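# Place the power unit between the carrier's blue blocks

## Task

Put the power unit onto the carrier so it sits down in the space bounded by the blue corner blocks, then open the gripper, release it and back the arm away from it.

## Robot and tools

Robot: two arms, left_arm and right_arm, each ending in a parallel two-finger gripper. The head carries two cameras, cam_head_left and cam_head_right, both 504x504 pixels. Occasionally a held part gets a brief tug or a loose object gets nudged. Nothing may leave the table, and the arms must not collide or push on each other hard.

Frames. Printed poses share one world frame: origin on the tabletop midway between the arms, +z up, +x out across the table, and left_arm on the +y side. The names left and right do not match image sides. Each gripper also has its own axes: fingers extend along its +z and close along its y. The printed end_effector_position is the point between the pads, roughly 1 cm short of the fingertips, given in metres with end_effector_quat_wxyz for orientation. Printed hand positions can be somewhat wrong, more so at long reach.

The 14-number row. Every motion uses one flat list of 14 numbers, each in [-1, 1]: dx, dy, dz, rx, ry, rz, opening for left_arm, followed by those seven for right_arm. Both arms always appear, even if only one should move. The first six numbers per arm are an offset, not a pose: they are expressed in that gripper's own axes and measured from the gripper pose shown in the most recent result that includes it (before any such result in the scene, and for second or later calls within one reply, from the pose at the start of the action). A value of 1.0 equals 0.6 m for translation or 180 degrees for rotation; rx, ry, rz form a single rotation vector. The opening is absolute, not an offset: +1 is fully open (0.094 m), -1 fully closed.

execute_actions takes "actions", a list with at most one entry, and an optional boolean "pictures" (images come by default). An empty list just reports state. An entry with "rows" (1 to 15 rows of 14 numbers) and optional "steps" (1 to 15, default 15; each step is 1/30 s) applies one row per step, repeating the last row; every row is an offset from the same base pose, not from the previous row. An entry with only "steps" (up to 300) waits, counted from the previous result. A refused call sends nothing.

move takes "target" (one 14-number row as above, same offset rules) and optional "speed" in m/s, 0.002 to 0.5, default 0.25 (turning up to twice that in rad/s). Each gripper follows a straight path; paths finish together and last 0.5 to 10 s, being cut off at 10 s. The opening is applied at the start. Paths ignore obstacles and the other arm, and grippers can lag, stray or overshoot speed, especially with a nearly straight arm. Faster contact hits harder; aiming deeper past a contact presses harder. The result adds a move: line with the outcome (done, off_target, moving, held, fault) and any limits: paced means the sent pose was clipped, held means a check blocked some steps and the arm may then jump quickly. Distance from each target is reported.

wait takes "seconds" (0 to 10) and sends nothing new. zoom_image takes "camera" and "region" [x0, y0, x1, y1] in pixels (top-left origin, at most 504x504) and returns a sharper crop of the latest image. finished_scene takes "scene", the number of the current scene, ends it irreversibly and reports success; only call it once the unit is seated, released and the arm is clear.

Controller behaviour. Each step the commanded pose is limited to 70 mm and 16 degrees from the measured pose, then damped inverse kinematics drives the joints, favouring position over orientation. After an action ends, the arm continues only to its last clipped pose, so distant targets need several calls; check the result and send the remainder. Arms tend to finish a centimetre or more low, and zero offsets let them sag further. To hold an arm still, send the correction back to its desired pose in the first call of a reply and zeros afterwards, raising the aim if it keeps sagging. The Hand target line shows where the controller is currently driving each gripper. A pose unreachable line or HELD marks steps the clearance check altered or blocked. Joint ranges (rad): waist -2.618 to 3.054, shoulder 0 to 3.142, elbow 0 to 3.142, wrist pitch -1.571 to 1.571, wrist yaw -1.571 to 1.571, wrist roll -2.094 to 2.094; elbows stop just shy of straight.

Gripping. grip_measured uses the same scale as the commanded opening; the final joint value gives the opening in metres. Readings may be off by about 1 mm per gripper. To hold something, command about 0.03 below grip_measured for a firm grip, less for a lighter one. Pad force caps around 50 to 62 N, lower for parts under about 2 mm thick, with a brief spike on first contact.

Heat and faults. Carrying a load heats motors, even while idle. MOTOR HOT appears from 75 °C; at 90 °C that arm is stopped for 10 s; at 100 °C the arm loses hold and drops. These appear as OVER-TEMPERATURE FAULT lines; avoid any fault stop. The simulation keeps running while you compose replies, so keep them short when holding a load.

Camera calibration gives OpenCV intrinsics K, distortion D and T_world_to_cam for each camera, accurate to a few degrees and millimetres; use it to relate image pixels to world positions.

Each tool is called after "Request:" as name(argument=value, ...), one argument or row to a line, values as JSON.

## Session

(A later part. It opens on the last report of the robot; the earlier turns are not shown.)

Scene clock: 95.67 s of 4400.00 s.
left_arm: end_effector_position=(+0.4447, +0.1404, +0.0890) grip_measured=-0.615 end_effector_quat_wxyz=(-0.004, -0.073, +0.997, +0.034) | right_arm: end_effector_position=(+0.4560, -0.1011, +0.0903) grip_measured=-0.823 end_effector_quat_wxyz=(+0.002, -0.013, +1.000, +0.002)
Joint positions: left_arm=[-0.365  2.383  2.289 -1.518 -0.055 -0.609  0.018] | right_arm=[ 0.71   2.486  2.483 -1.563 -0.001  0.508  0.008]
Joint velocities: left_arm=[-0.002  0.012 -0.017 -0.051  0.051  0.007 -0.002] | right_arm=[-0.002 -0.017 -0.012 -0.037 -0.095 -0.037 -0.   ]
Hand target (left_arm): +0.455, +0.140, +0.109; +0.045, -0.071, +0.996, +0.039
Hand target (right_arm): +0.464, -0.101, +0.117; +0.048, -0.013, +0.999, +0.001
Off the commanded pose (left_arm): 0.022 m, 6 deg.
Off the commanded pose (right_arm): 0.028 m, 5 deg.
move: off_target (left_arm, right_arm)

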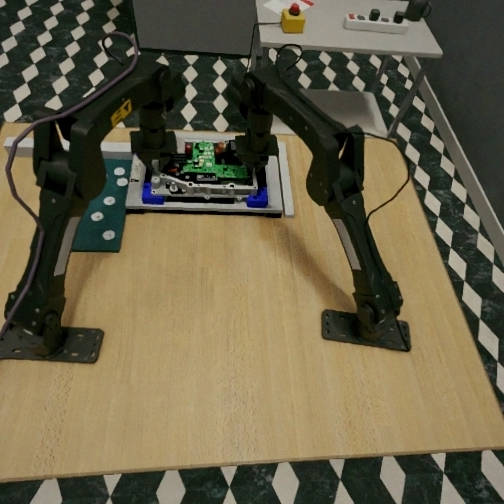

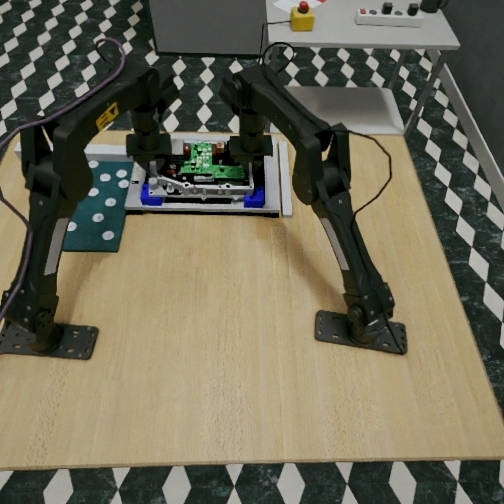

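Request:
move(
  target=[-0.04,-0.022,-0.075,0.015,-0.04,0,-0.68,-0.02,-0.018,-0.055,0,-0.03,0,-0.87],
  speed=0.03,
)

Request:
move(
  target=[-0.022,-0.008,-0.03,0,-0.035,0,-0.68,-0.015,-0.008,-0.04,0,-0.03,0,-0.87],
  speed=0.02,
)

Request:
zoom_image(
  camera="cam_head_left",
  region=[115, 100, 305, 240],
)

Scene clock: 103.00 s of 4400.00 s.
left_arm: end_effector_position=(+0.4576, +0.1369, +0.0899) grip_measured=-0.615 end_effector_quat_wxyz=(+0.005, -0.057, +0.998, +0.037) | right_arm: end_effector_position=(+0.4572, -0.1042, +0.0903) grip_measured=-0.823 end_effector_quat_wxyz=(+0.000, -0.008, +1.000, +0.002)
Joint positions: left_arm=[-0.365  2.456  2.424 -1.567 -0.069 -0.577  0.018] | right_arm=[ 0.702  2.486  2.483 -1.565 -0.004  0.51   0.008]
Joint velocities: left_arm=[ 0.007  0.007 -0.017  0.081  0.051 -0.051  0.001] | right_arm=[-0.017 -0.002  0.017  0.022 -0.051  0.037 -0.   ]
Hand target (left_arm): +0.468, +0.129, +0.133; +0.063, -0.070, +0.995, +0.012
Hand target (right_arm): +0.467, -0.112, +0.123; +0.048, -0.012, +0.999, +0.002
Off the commanded pose (left_arm): 0.046 m, 7 deg.
Off the commanded pose (right_arm): 0.036 m, 6 deg.
joint sent to its limit (left arm) — the command would take joint 4 (wrist pitch) past its lower limit, so that joint was sent only as far as its limit.
After step 90, 1.87 s passed at rest.
move: off_target (left_arm, right_arm)

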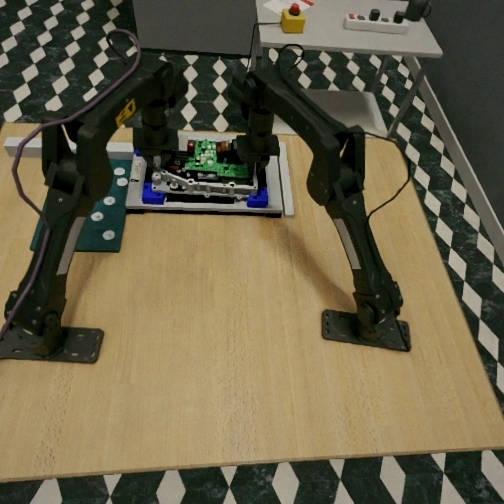

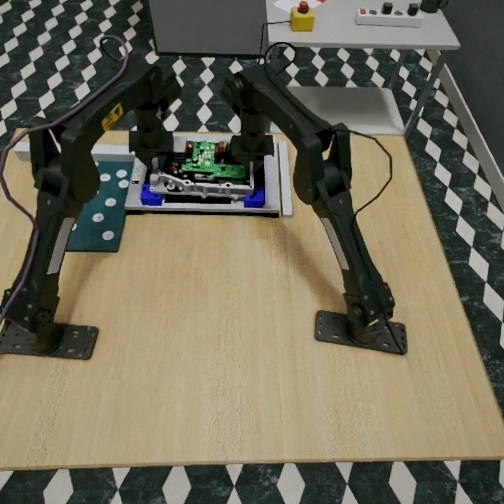

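Scene clock: 106.00 s of 4400.00 s.
left_arm: end_effector_position=(+0.4578, +0.1363, +0.0800) grip_measured=-0.615 end_effector_quat_wxyz=(+0.000, -0.048, +0.998, +0.043) | right_arm: end_effector_position=(+0.4562, -0.1054, +0.0870) grip_measured=-0.823 end_effector_quat_wxyz=(-0.000, -0.002, +1.000, +0.001)
Joint positions: left_arm=[-0.369  2.472  2.412 -1.553 -0.076 -0.563  0.018] | right_arm=[ 0.701  2.471  2.441 -1.541 -0.002  0.521  0.008]
Joint velocities: left_arm=[ 0.007 -0.002  0.012  0.022 -0.051 -0.007  0.001] | right_arm=[ 0.002 -0.002  0.002 -0.095 -0.037  0.037 -0.001]
Hand target (left_arm): +0.470, +0.132, +0.108; +0.058, -0.055, +0.996, +0.040
Hand target (right_arm): +0.465, -0.109, +0.114; +0.045, -0.007, +0.999, +0.002
Off the commanded pose (left_arm): 0.031 m, 7 deg.
Off the commanded pose (right_arm): 0.029 m, 5 deg.
move: off_target (left_arm, right_arm)

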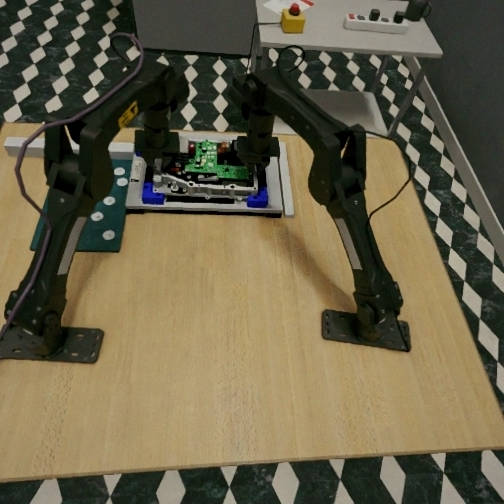

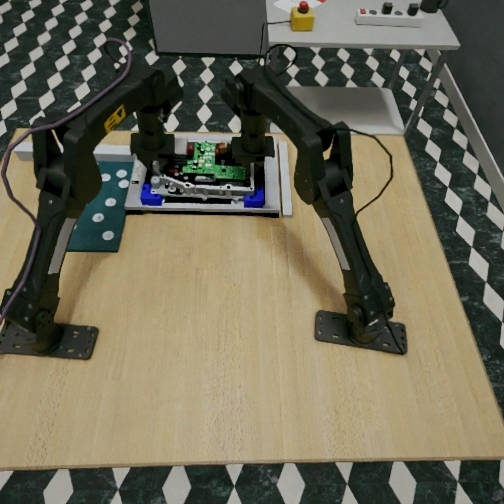

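Region (115, 100, 305, 240) of cam_head_left's 504x504 image, scaled by 2.653, with more detail than that image has; it fills the top 371 rows of this view, and the rest is white.

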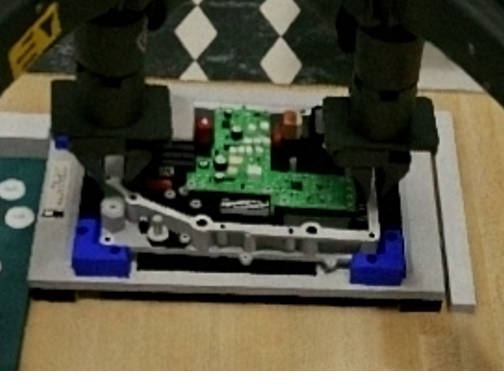

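Request:
move(
  target=[0.003,0.006,-0.065,0.015,-0.035,-0.01,-0.68,-0.022,0.004,-0.055,0,-0.035,-0.005,-0.87],
  speed=0.03,
)

Request:
move(
  target=[-0.012,0,-0.03,0,-0.035,0,-0.68,-0.015,0,-0.03,0,-0.03,0,-0.87],
  speed=0.02,
)

Request:
zoom_image(
  camera="cam_head_left",
  region=[115, 100, 305, 240],
)

Scene clock: 113.43 s of 4400.00 s.
left_arm: end_effector_position=(+0.4563, +0.1357, +0.0685) grip_measured=-0.618 end_effector_quat_wxyz=(+0.014, -0.048, +0.998, +0.030) | right_arm: end_effector_position=(+0.4552, -0.1060, +0.0815) grip_measured=-0.823 end_effector_quat_wxyz=(-0.004, -0.001, +1.000, -0.007)
Joint positions: left_arm=[-0.368  2.392  2.223 -1.407 -0.066 -0.56   0.018] | right_arm=[ 0.705  2.483  2.441 -1.544  0.008  0.527  0.008]
Joint velocities: left_arm=[-0.012 -0.017  0.002  0.007  0.037  0.022  0.   ] | right_arm=[-0.002 -0.007  0.007 -0.007 -0.037  0.007 -0.   ]
Hand target (left_arm): +0.455, +0.137, +0.116; +0.056, -0.061, +0.996, +0.021
Hand target (right_arm): +0.467, -0.103, +0.120; +0.055, -0.009, +0.998, +0.002
Off the commanded pose (left_arm): 0.051 m, 5 deg.
Off the commanded pose (right_arm): 0.041 m, 7 deg.
After step 90, 2.13 s passed at rest.
move: off_target (left_arm, right_arm)

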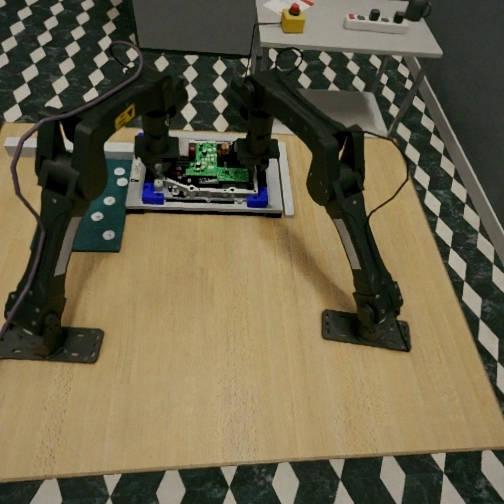

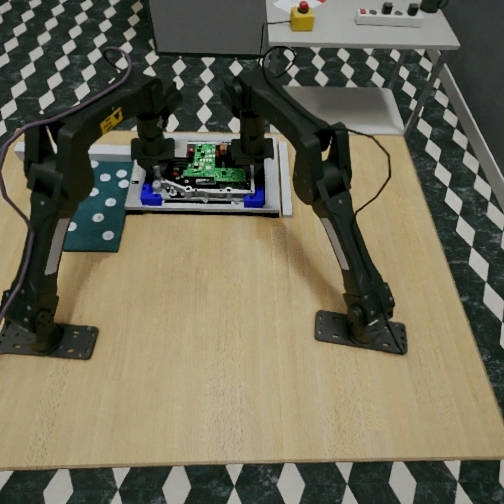

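Scene clock: 116.40 s of 4400.00 s.
left_arm: end_effector_position=(+0.4562, +0.1359, +0.0647) grip_measured=-0.618 end_effector_quat_wxyz=(+0.028, -0.046, +0.998, +0.027) | right_arm: end_effector_position=(+0.4549, -0.1059, +0.0805) grip_measured=-0.823 end_effector_quat_wxyz=(+0.000, +0.002, +1.000, -0.007)
Joint positions: left_arm=[-0.371  2.349  2.133 -1.332 -0.074 -0.559  0.018] | right_arm=[ 0.707  2.464  2.402 -1.516  0.012  0.535  0.008]
Joint velocities: left_arm=[-0.012 -0.017  0.007  0.037  0.037  0.037 -0.001] | right_arm=[ 0.002  0.007 -0.002  0.051 -0.037  0.007 -0.   ]
Hand target (left_arm): +0.463, +0.135, +0.087; +0.068, -0.047, +0.996, +0.032
Hand target (right_arm): +0.464, -0.106, +0.100; +0.041, -0.001, +0.999, -0.007
Off the commanded pose (left_arm): 0.023 m, 5 deg.
Off the commanded pose (right_arm): 0.021 m, 5 deg.
move: off_target (left_arm, right_arm)

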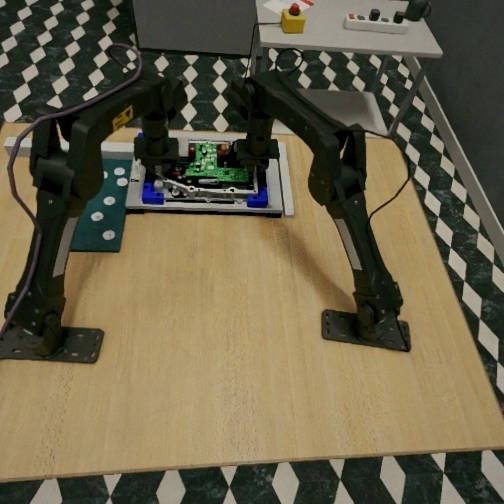

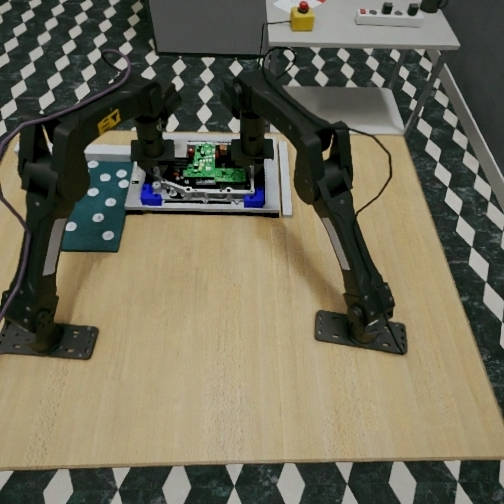

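Region (115, 100, 305, 240) of cam_head_left's 504x504 image, scaled by 2.653, with more detail than that image has; it fills the top 371 rows of this view, and the rest is white.

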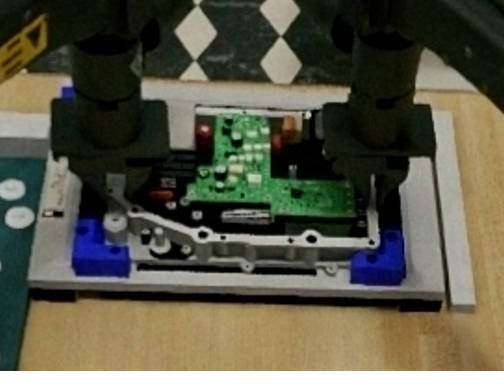

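Request:
move(
  target=[0,0,0.005,0,-0.02,0,-0.68,0,0,0.01,0,-0.02,0,-0.87],
  speed=0.015,
)

Request:
move(
  target=[0,0,0,0,0,0,-0.35,0,0,0,0,0,0,-0.55],
)

Request:
move(
  target=[0.03,0,-0.16,0,0,0,-0.35,0.03,0,-0.16,0,0,0,-0.55],
  speed=0.12,
)

Request:
move(
  target=[0.3,0.25,-0.05,0,0,0,-0.35,0.3,-0.25,-0.05,0,0,0,-0.55],
)

Request:
zoom_image(
  camera="cam_head_right",
  region=[125, 130, 295, 230],
)

Scene clock: 124.27 s of 4400.00 s.
left_arm: end_effector_position=(+0.4559, +0.1359, +0.0636) grip_measured=-0.618 end_effector_quat_wxyz=(+0.047, -0.049, +0.998, +0.016) | right_arm: end_effector_position=(+0.4542, -0.1060, +0.0792) grip_measured=-0.823 end_effector_quat_wxyz=(+0.022, +0.003, +1.000, +0.004)
Joint positions: left_arm=[-0.371  2.292  2.029 -1.241 -0.074 -0.562  0.018] | right_arm=[ 0.709  2.377  2.24  -1.393  0.015  0.539  0.008]
Joint velocities: left_arm=[-0.002  0.017  0.007  0.066  0.051 -0.051  0.   ] | right_arm=[-0.002  0.007 -0.002 -0.037 -0.051 -0.022 -0.001]
Hand target (left_arm): +0.456, +0.136, +0.062; +0.059, -0.045, +0.997, +0.028
Hand target (right_arm): +0.455, -0.106, +0.075; +0.031, +0.001, +1.000, -0.007
Off the commanded pose (left_arm): 0.002 m, 2 deg.
Off the commanded pose (right_arm): 0.005 m, 2 deg.
After step 90, 2.57 s passed at rest.
move: done

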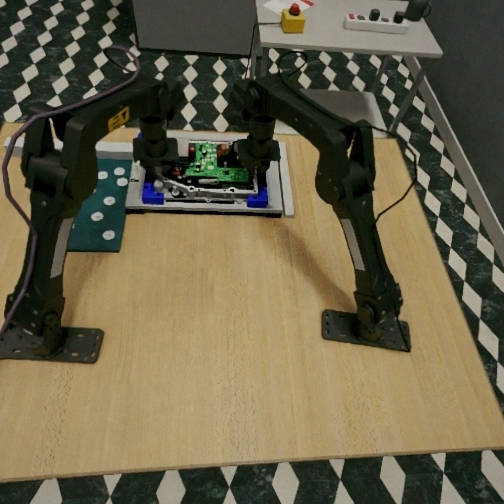

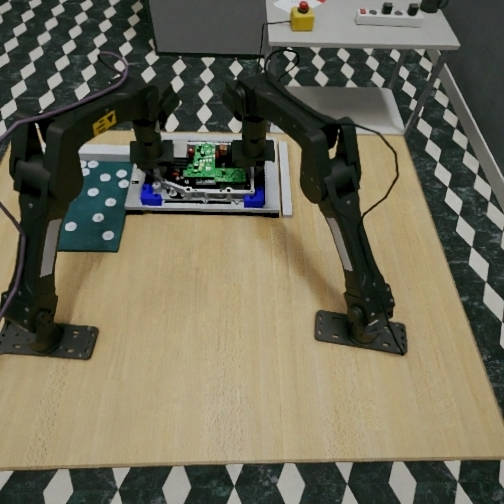

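Scene clock: 124.77 s of 4400.00 s.
left_arm: end_effector_position=(+0.4545, +0.1364, +0.0613) grip_measured=-0.352 end_effector_quat_wxyz=(+0.043, -0.048, +0.998, +0.018) | right_arm: end_effector_position=(+0.4545, -0.1068, +0.0793) grip_measured=-0.553 end_effector_quat_wxyz=(+0.023, +0.003, +1.000, +0.002)
Joint positions: left_arm=[-0.371  2.297  2.029 -1.246 -0.073 -0.562  0.03 ] | right_arm=[ 0.709  2.377  2.24  -1.394  0.02   0.539  0.021]
Joint velocities: left_arm=[ 0.012  0.007  0.007 -0.022 -0.007 -0.037 -0.   ] | right_arm=[-0.007  0.002  0.002 -0.007  0.037 -0.037  0.   ]
Hand target (left_arm): +0.456, +0.136, +0.064; +0.047, -0.049, +0.998, +0.016
Hand target (right_arm): +0.454, -0.106, +0.079; +0.022, +0.003, +1.000, +0.004
Off the commanded pose (left_arm): 0.003 m, 1 deg.
Off the commanded pose (right_arm): 0.001 m, 0 deg.
move: done

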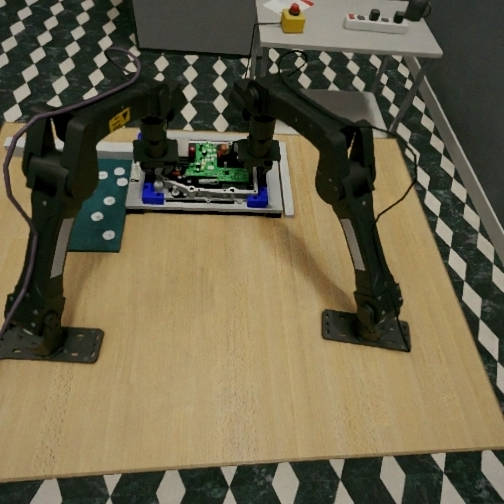

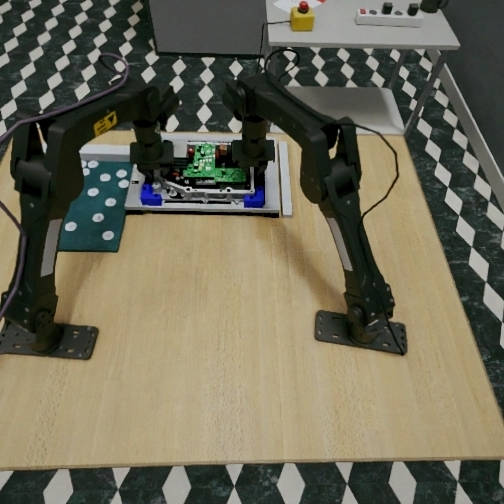

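Scene clock: 126.10 s of 4400.00 s.
left_arm: end_effector_position=(+0.4278, +0.1350, +0.1378) grip_measured=-0.352 end_effector_quat_wxyz=(+0.028, -0.048, +0.998, +0.025) | right_arm: end_effector_position=(+0.4371, -0.1070, +0.1664) grip_measured=-0.552 end_effector_quat_wxyz=(+0.065, +0.004, +0.998, +0.028)
Joint positions: left_arm=[-0.401  2.262  2.277 -1.563 -0.071 -0.592  0.03 ] | right_arm=[ 0.728  2.249  2.365 -1.548  0.02   0.558  0.021]
Joint velocities: left_arm=[ 0.002  0.002  0.017  0.007 -0.022 -0.125 -0.   ] | right_arm=[0.002 0.002 0.002 0.007 0.007 0.007 0.001]
Hand target (left_arm): +0.428, +0.131, +0.155; +0.048, -0.048, +0.998, +0.014
Hand target (right_arm): +0.432, -0.106, +0.174; +0.066, +0.002, +0.997, +0.029
Off the commanded pose (left_arm): 0.018 m, 2 deg.
Off the commanded pose (right_arm): 0.009 m, 6 deg.
joint sent to its limit (left arm) — the command would take joint 4 (wrist pitch) past its lower limit, so that joint was sent only as far as its limit.
joint sent to its limit (right arm) — the command would take joint 4 (wrist pitch) past its lower limit, so that joint was sent only as far as its limit.
move: off_target (left_arm, right_arm)

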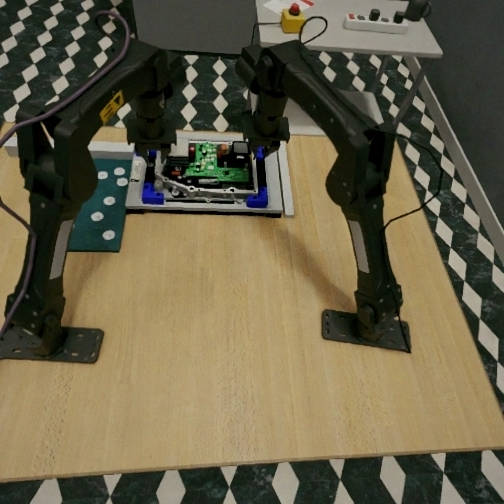

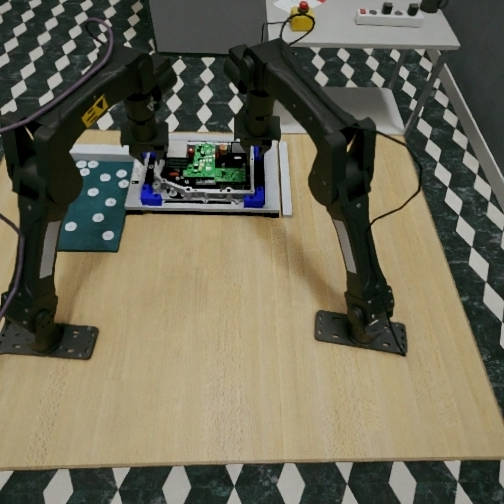

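Scene clock: 127.57 s of 4400.00 s.
left_arm: end_effector_position=(+0.2334, +0.2625, +0.1632) grip_measured=-0.352 end_effector_quat_wxyz=(+0.025, -0.046, +0.998, +0.027) | right_arm: end_effector_position=(+0.2599, -0.2552, +0.1670) grip_measured=-0.552 end_effector_quat_wxyz=(+0.067, +0.004, +0.997, +0.025)
Joint positions: left_arm=[-0.306  1.317  1.224 -1.456 -0.07  -0.495  0.03 ] | right_arm=[ 0.572  1.287  1.209 -1.349  0.006  0.402  0.021]
Joint velocities: left_arm=[ 0.007 -0.002  0.012  0.007 -0.051 -0.007  0.001] | right_arm=[ 0.002  0.007  0.012  0.022 -0.037 -0.007 -0.   ]
Hand target (left_arm): +0.232, +0.265, +0.164; +0.028, -0.048, +0.998, +0.024
Hand target (right_arm): +0.256, -0.258, +0.166; +0.065, +0.004, +0.997, +0.027
Off the commanded pose (left_arm): 0.003 m, 0 deg.
Off the commanded pose (right_arm): 0.006 m, 0 deg.
move: done

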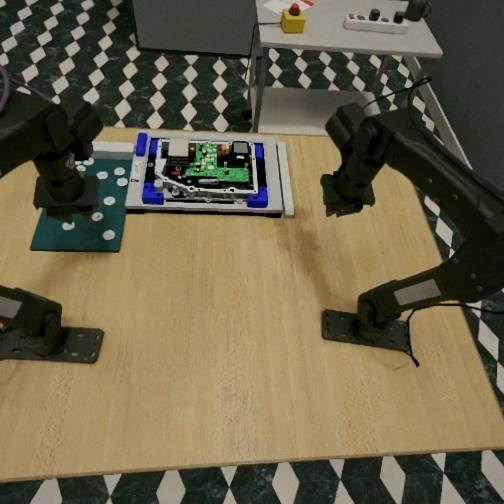

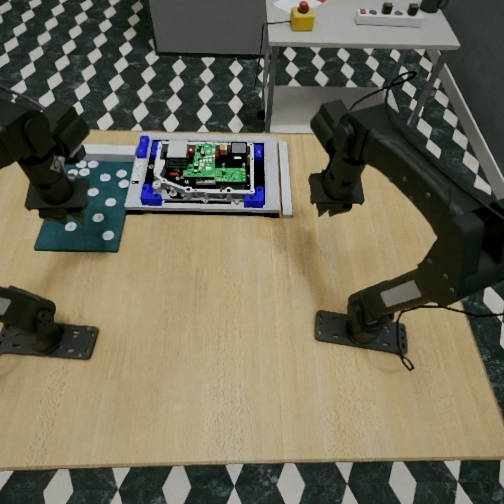

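Region (125, 130, 295, 230) of cam_head_right's 504x504 image, scaled by 2.965, with more detail than that image has; it fills the top 296 rows of this view, and the rest is white.

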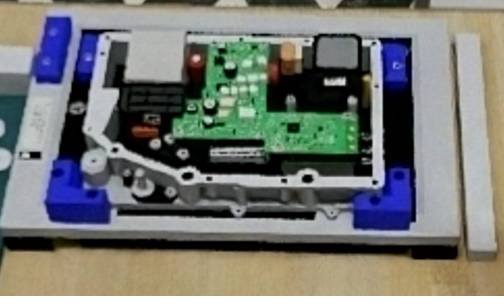

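Request:
finished_scene(
  scene=2,
)

The scene is finished: the task was done.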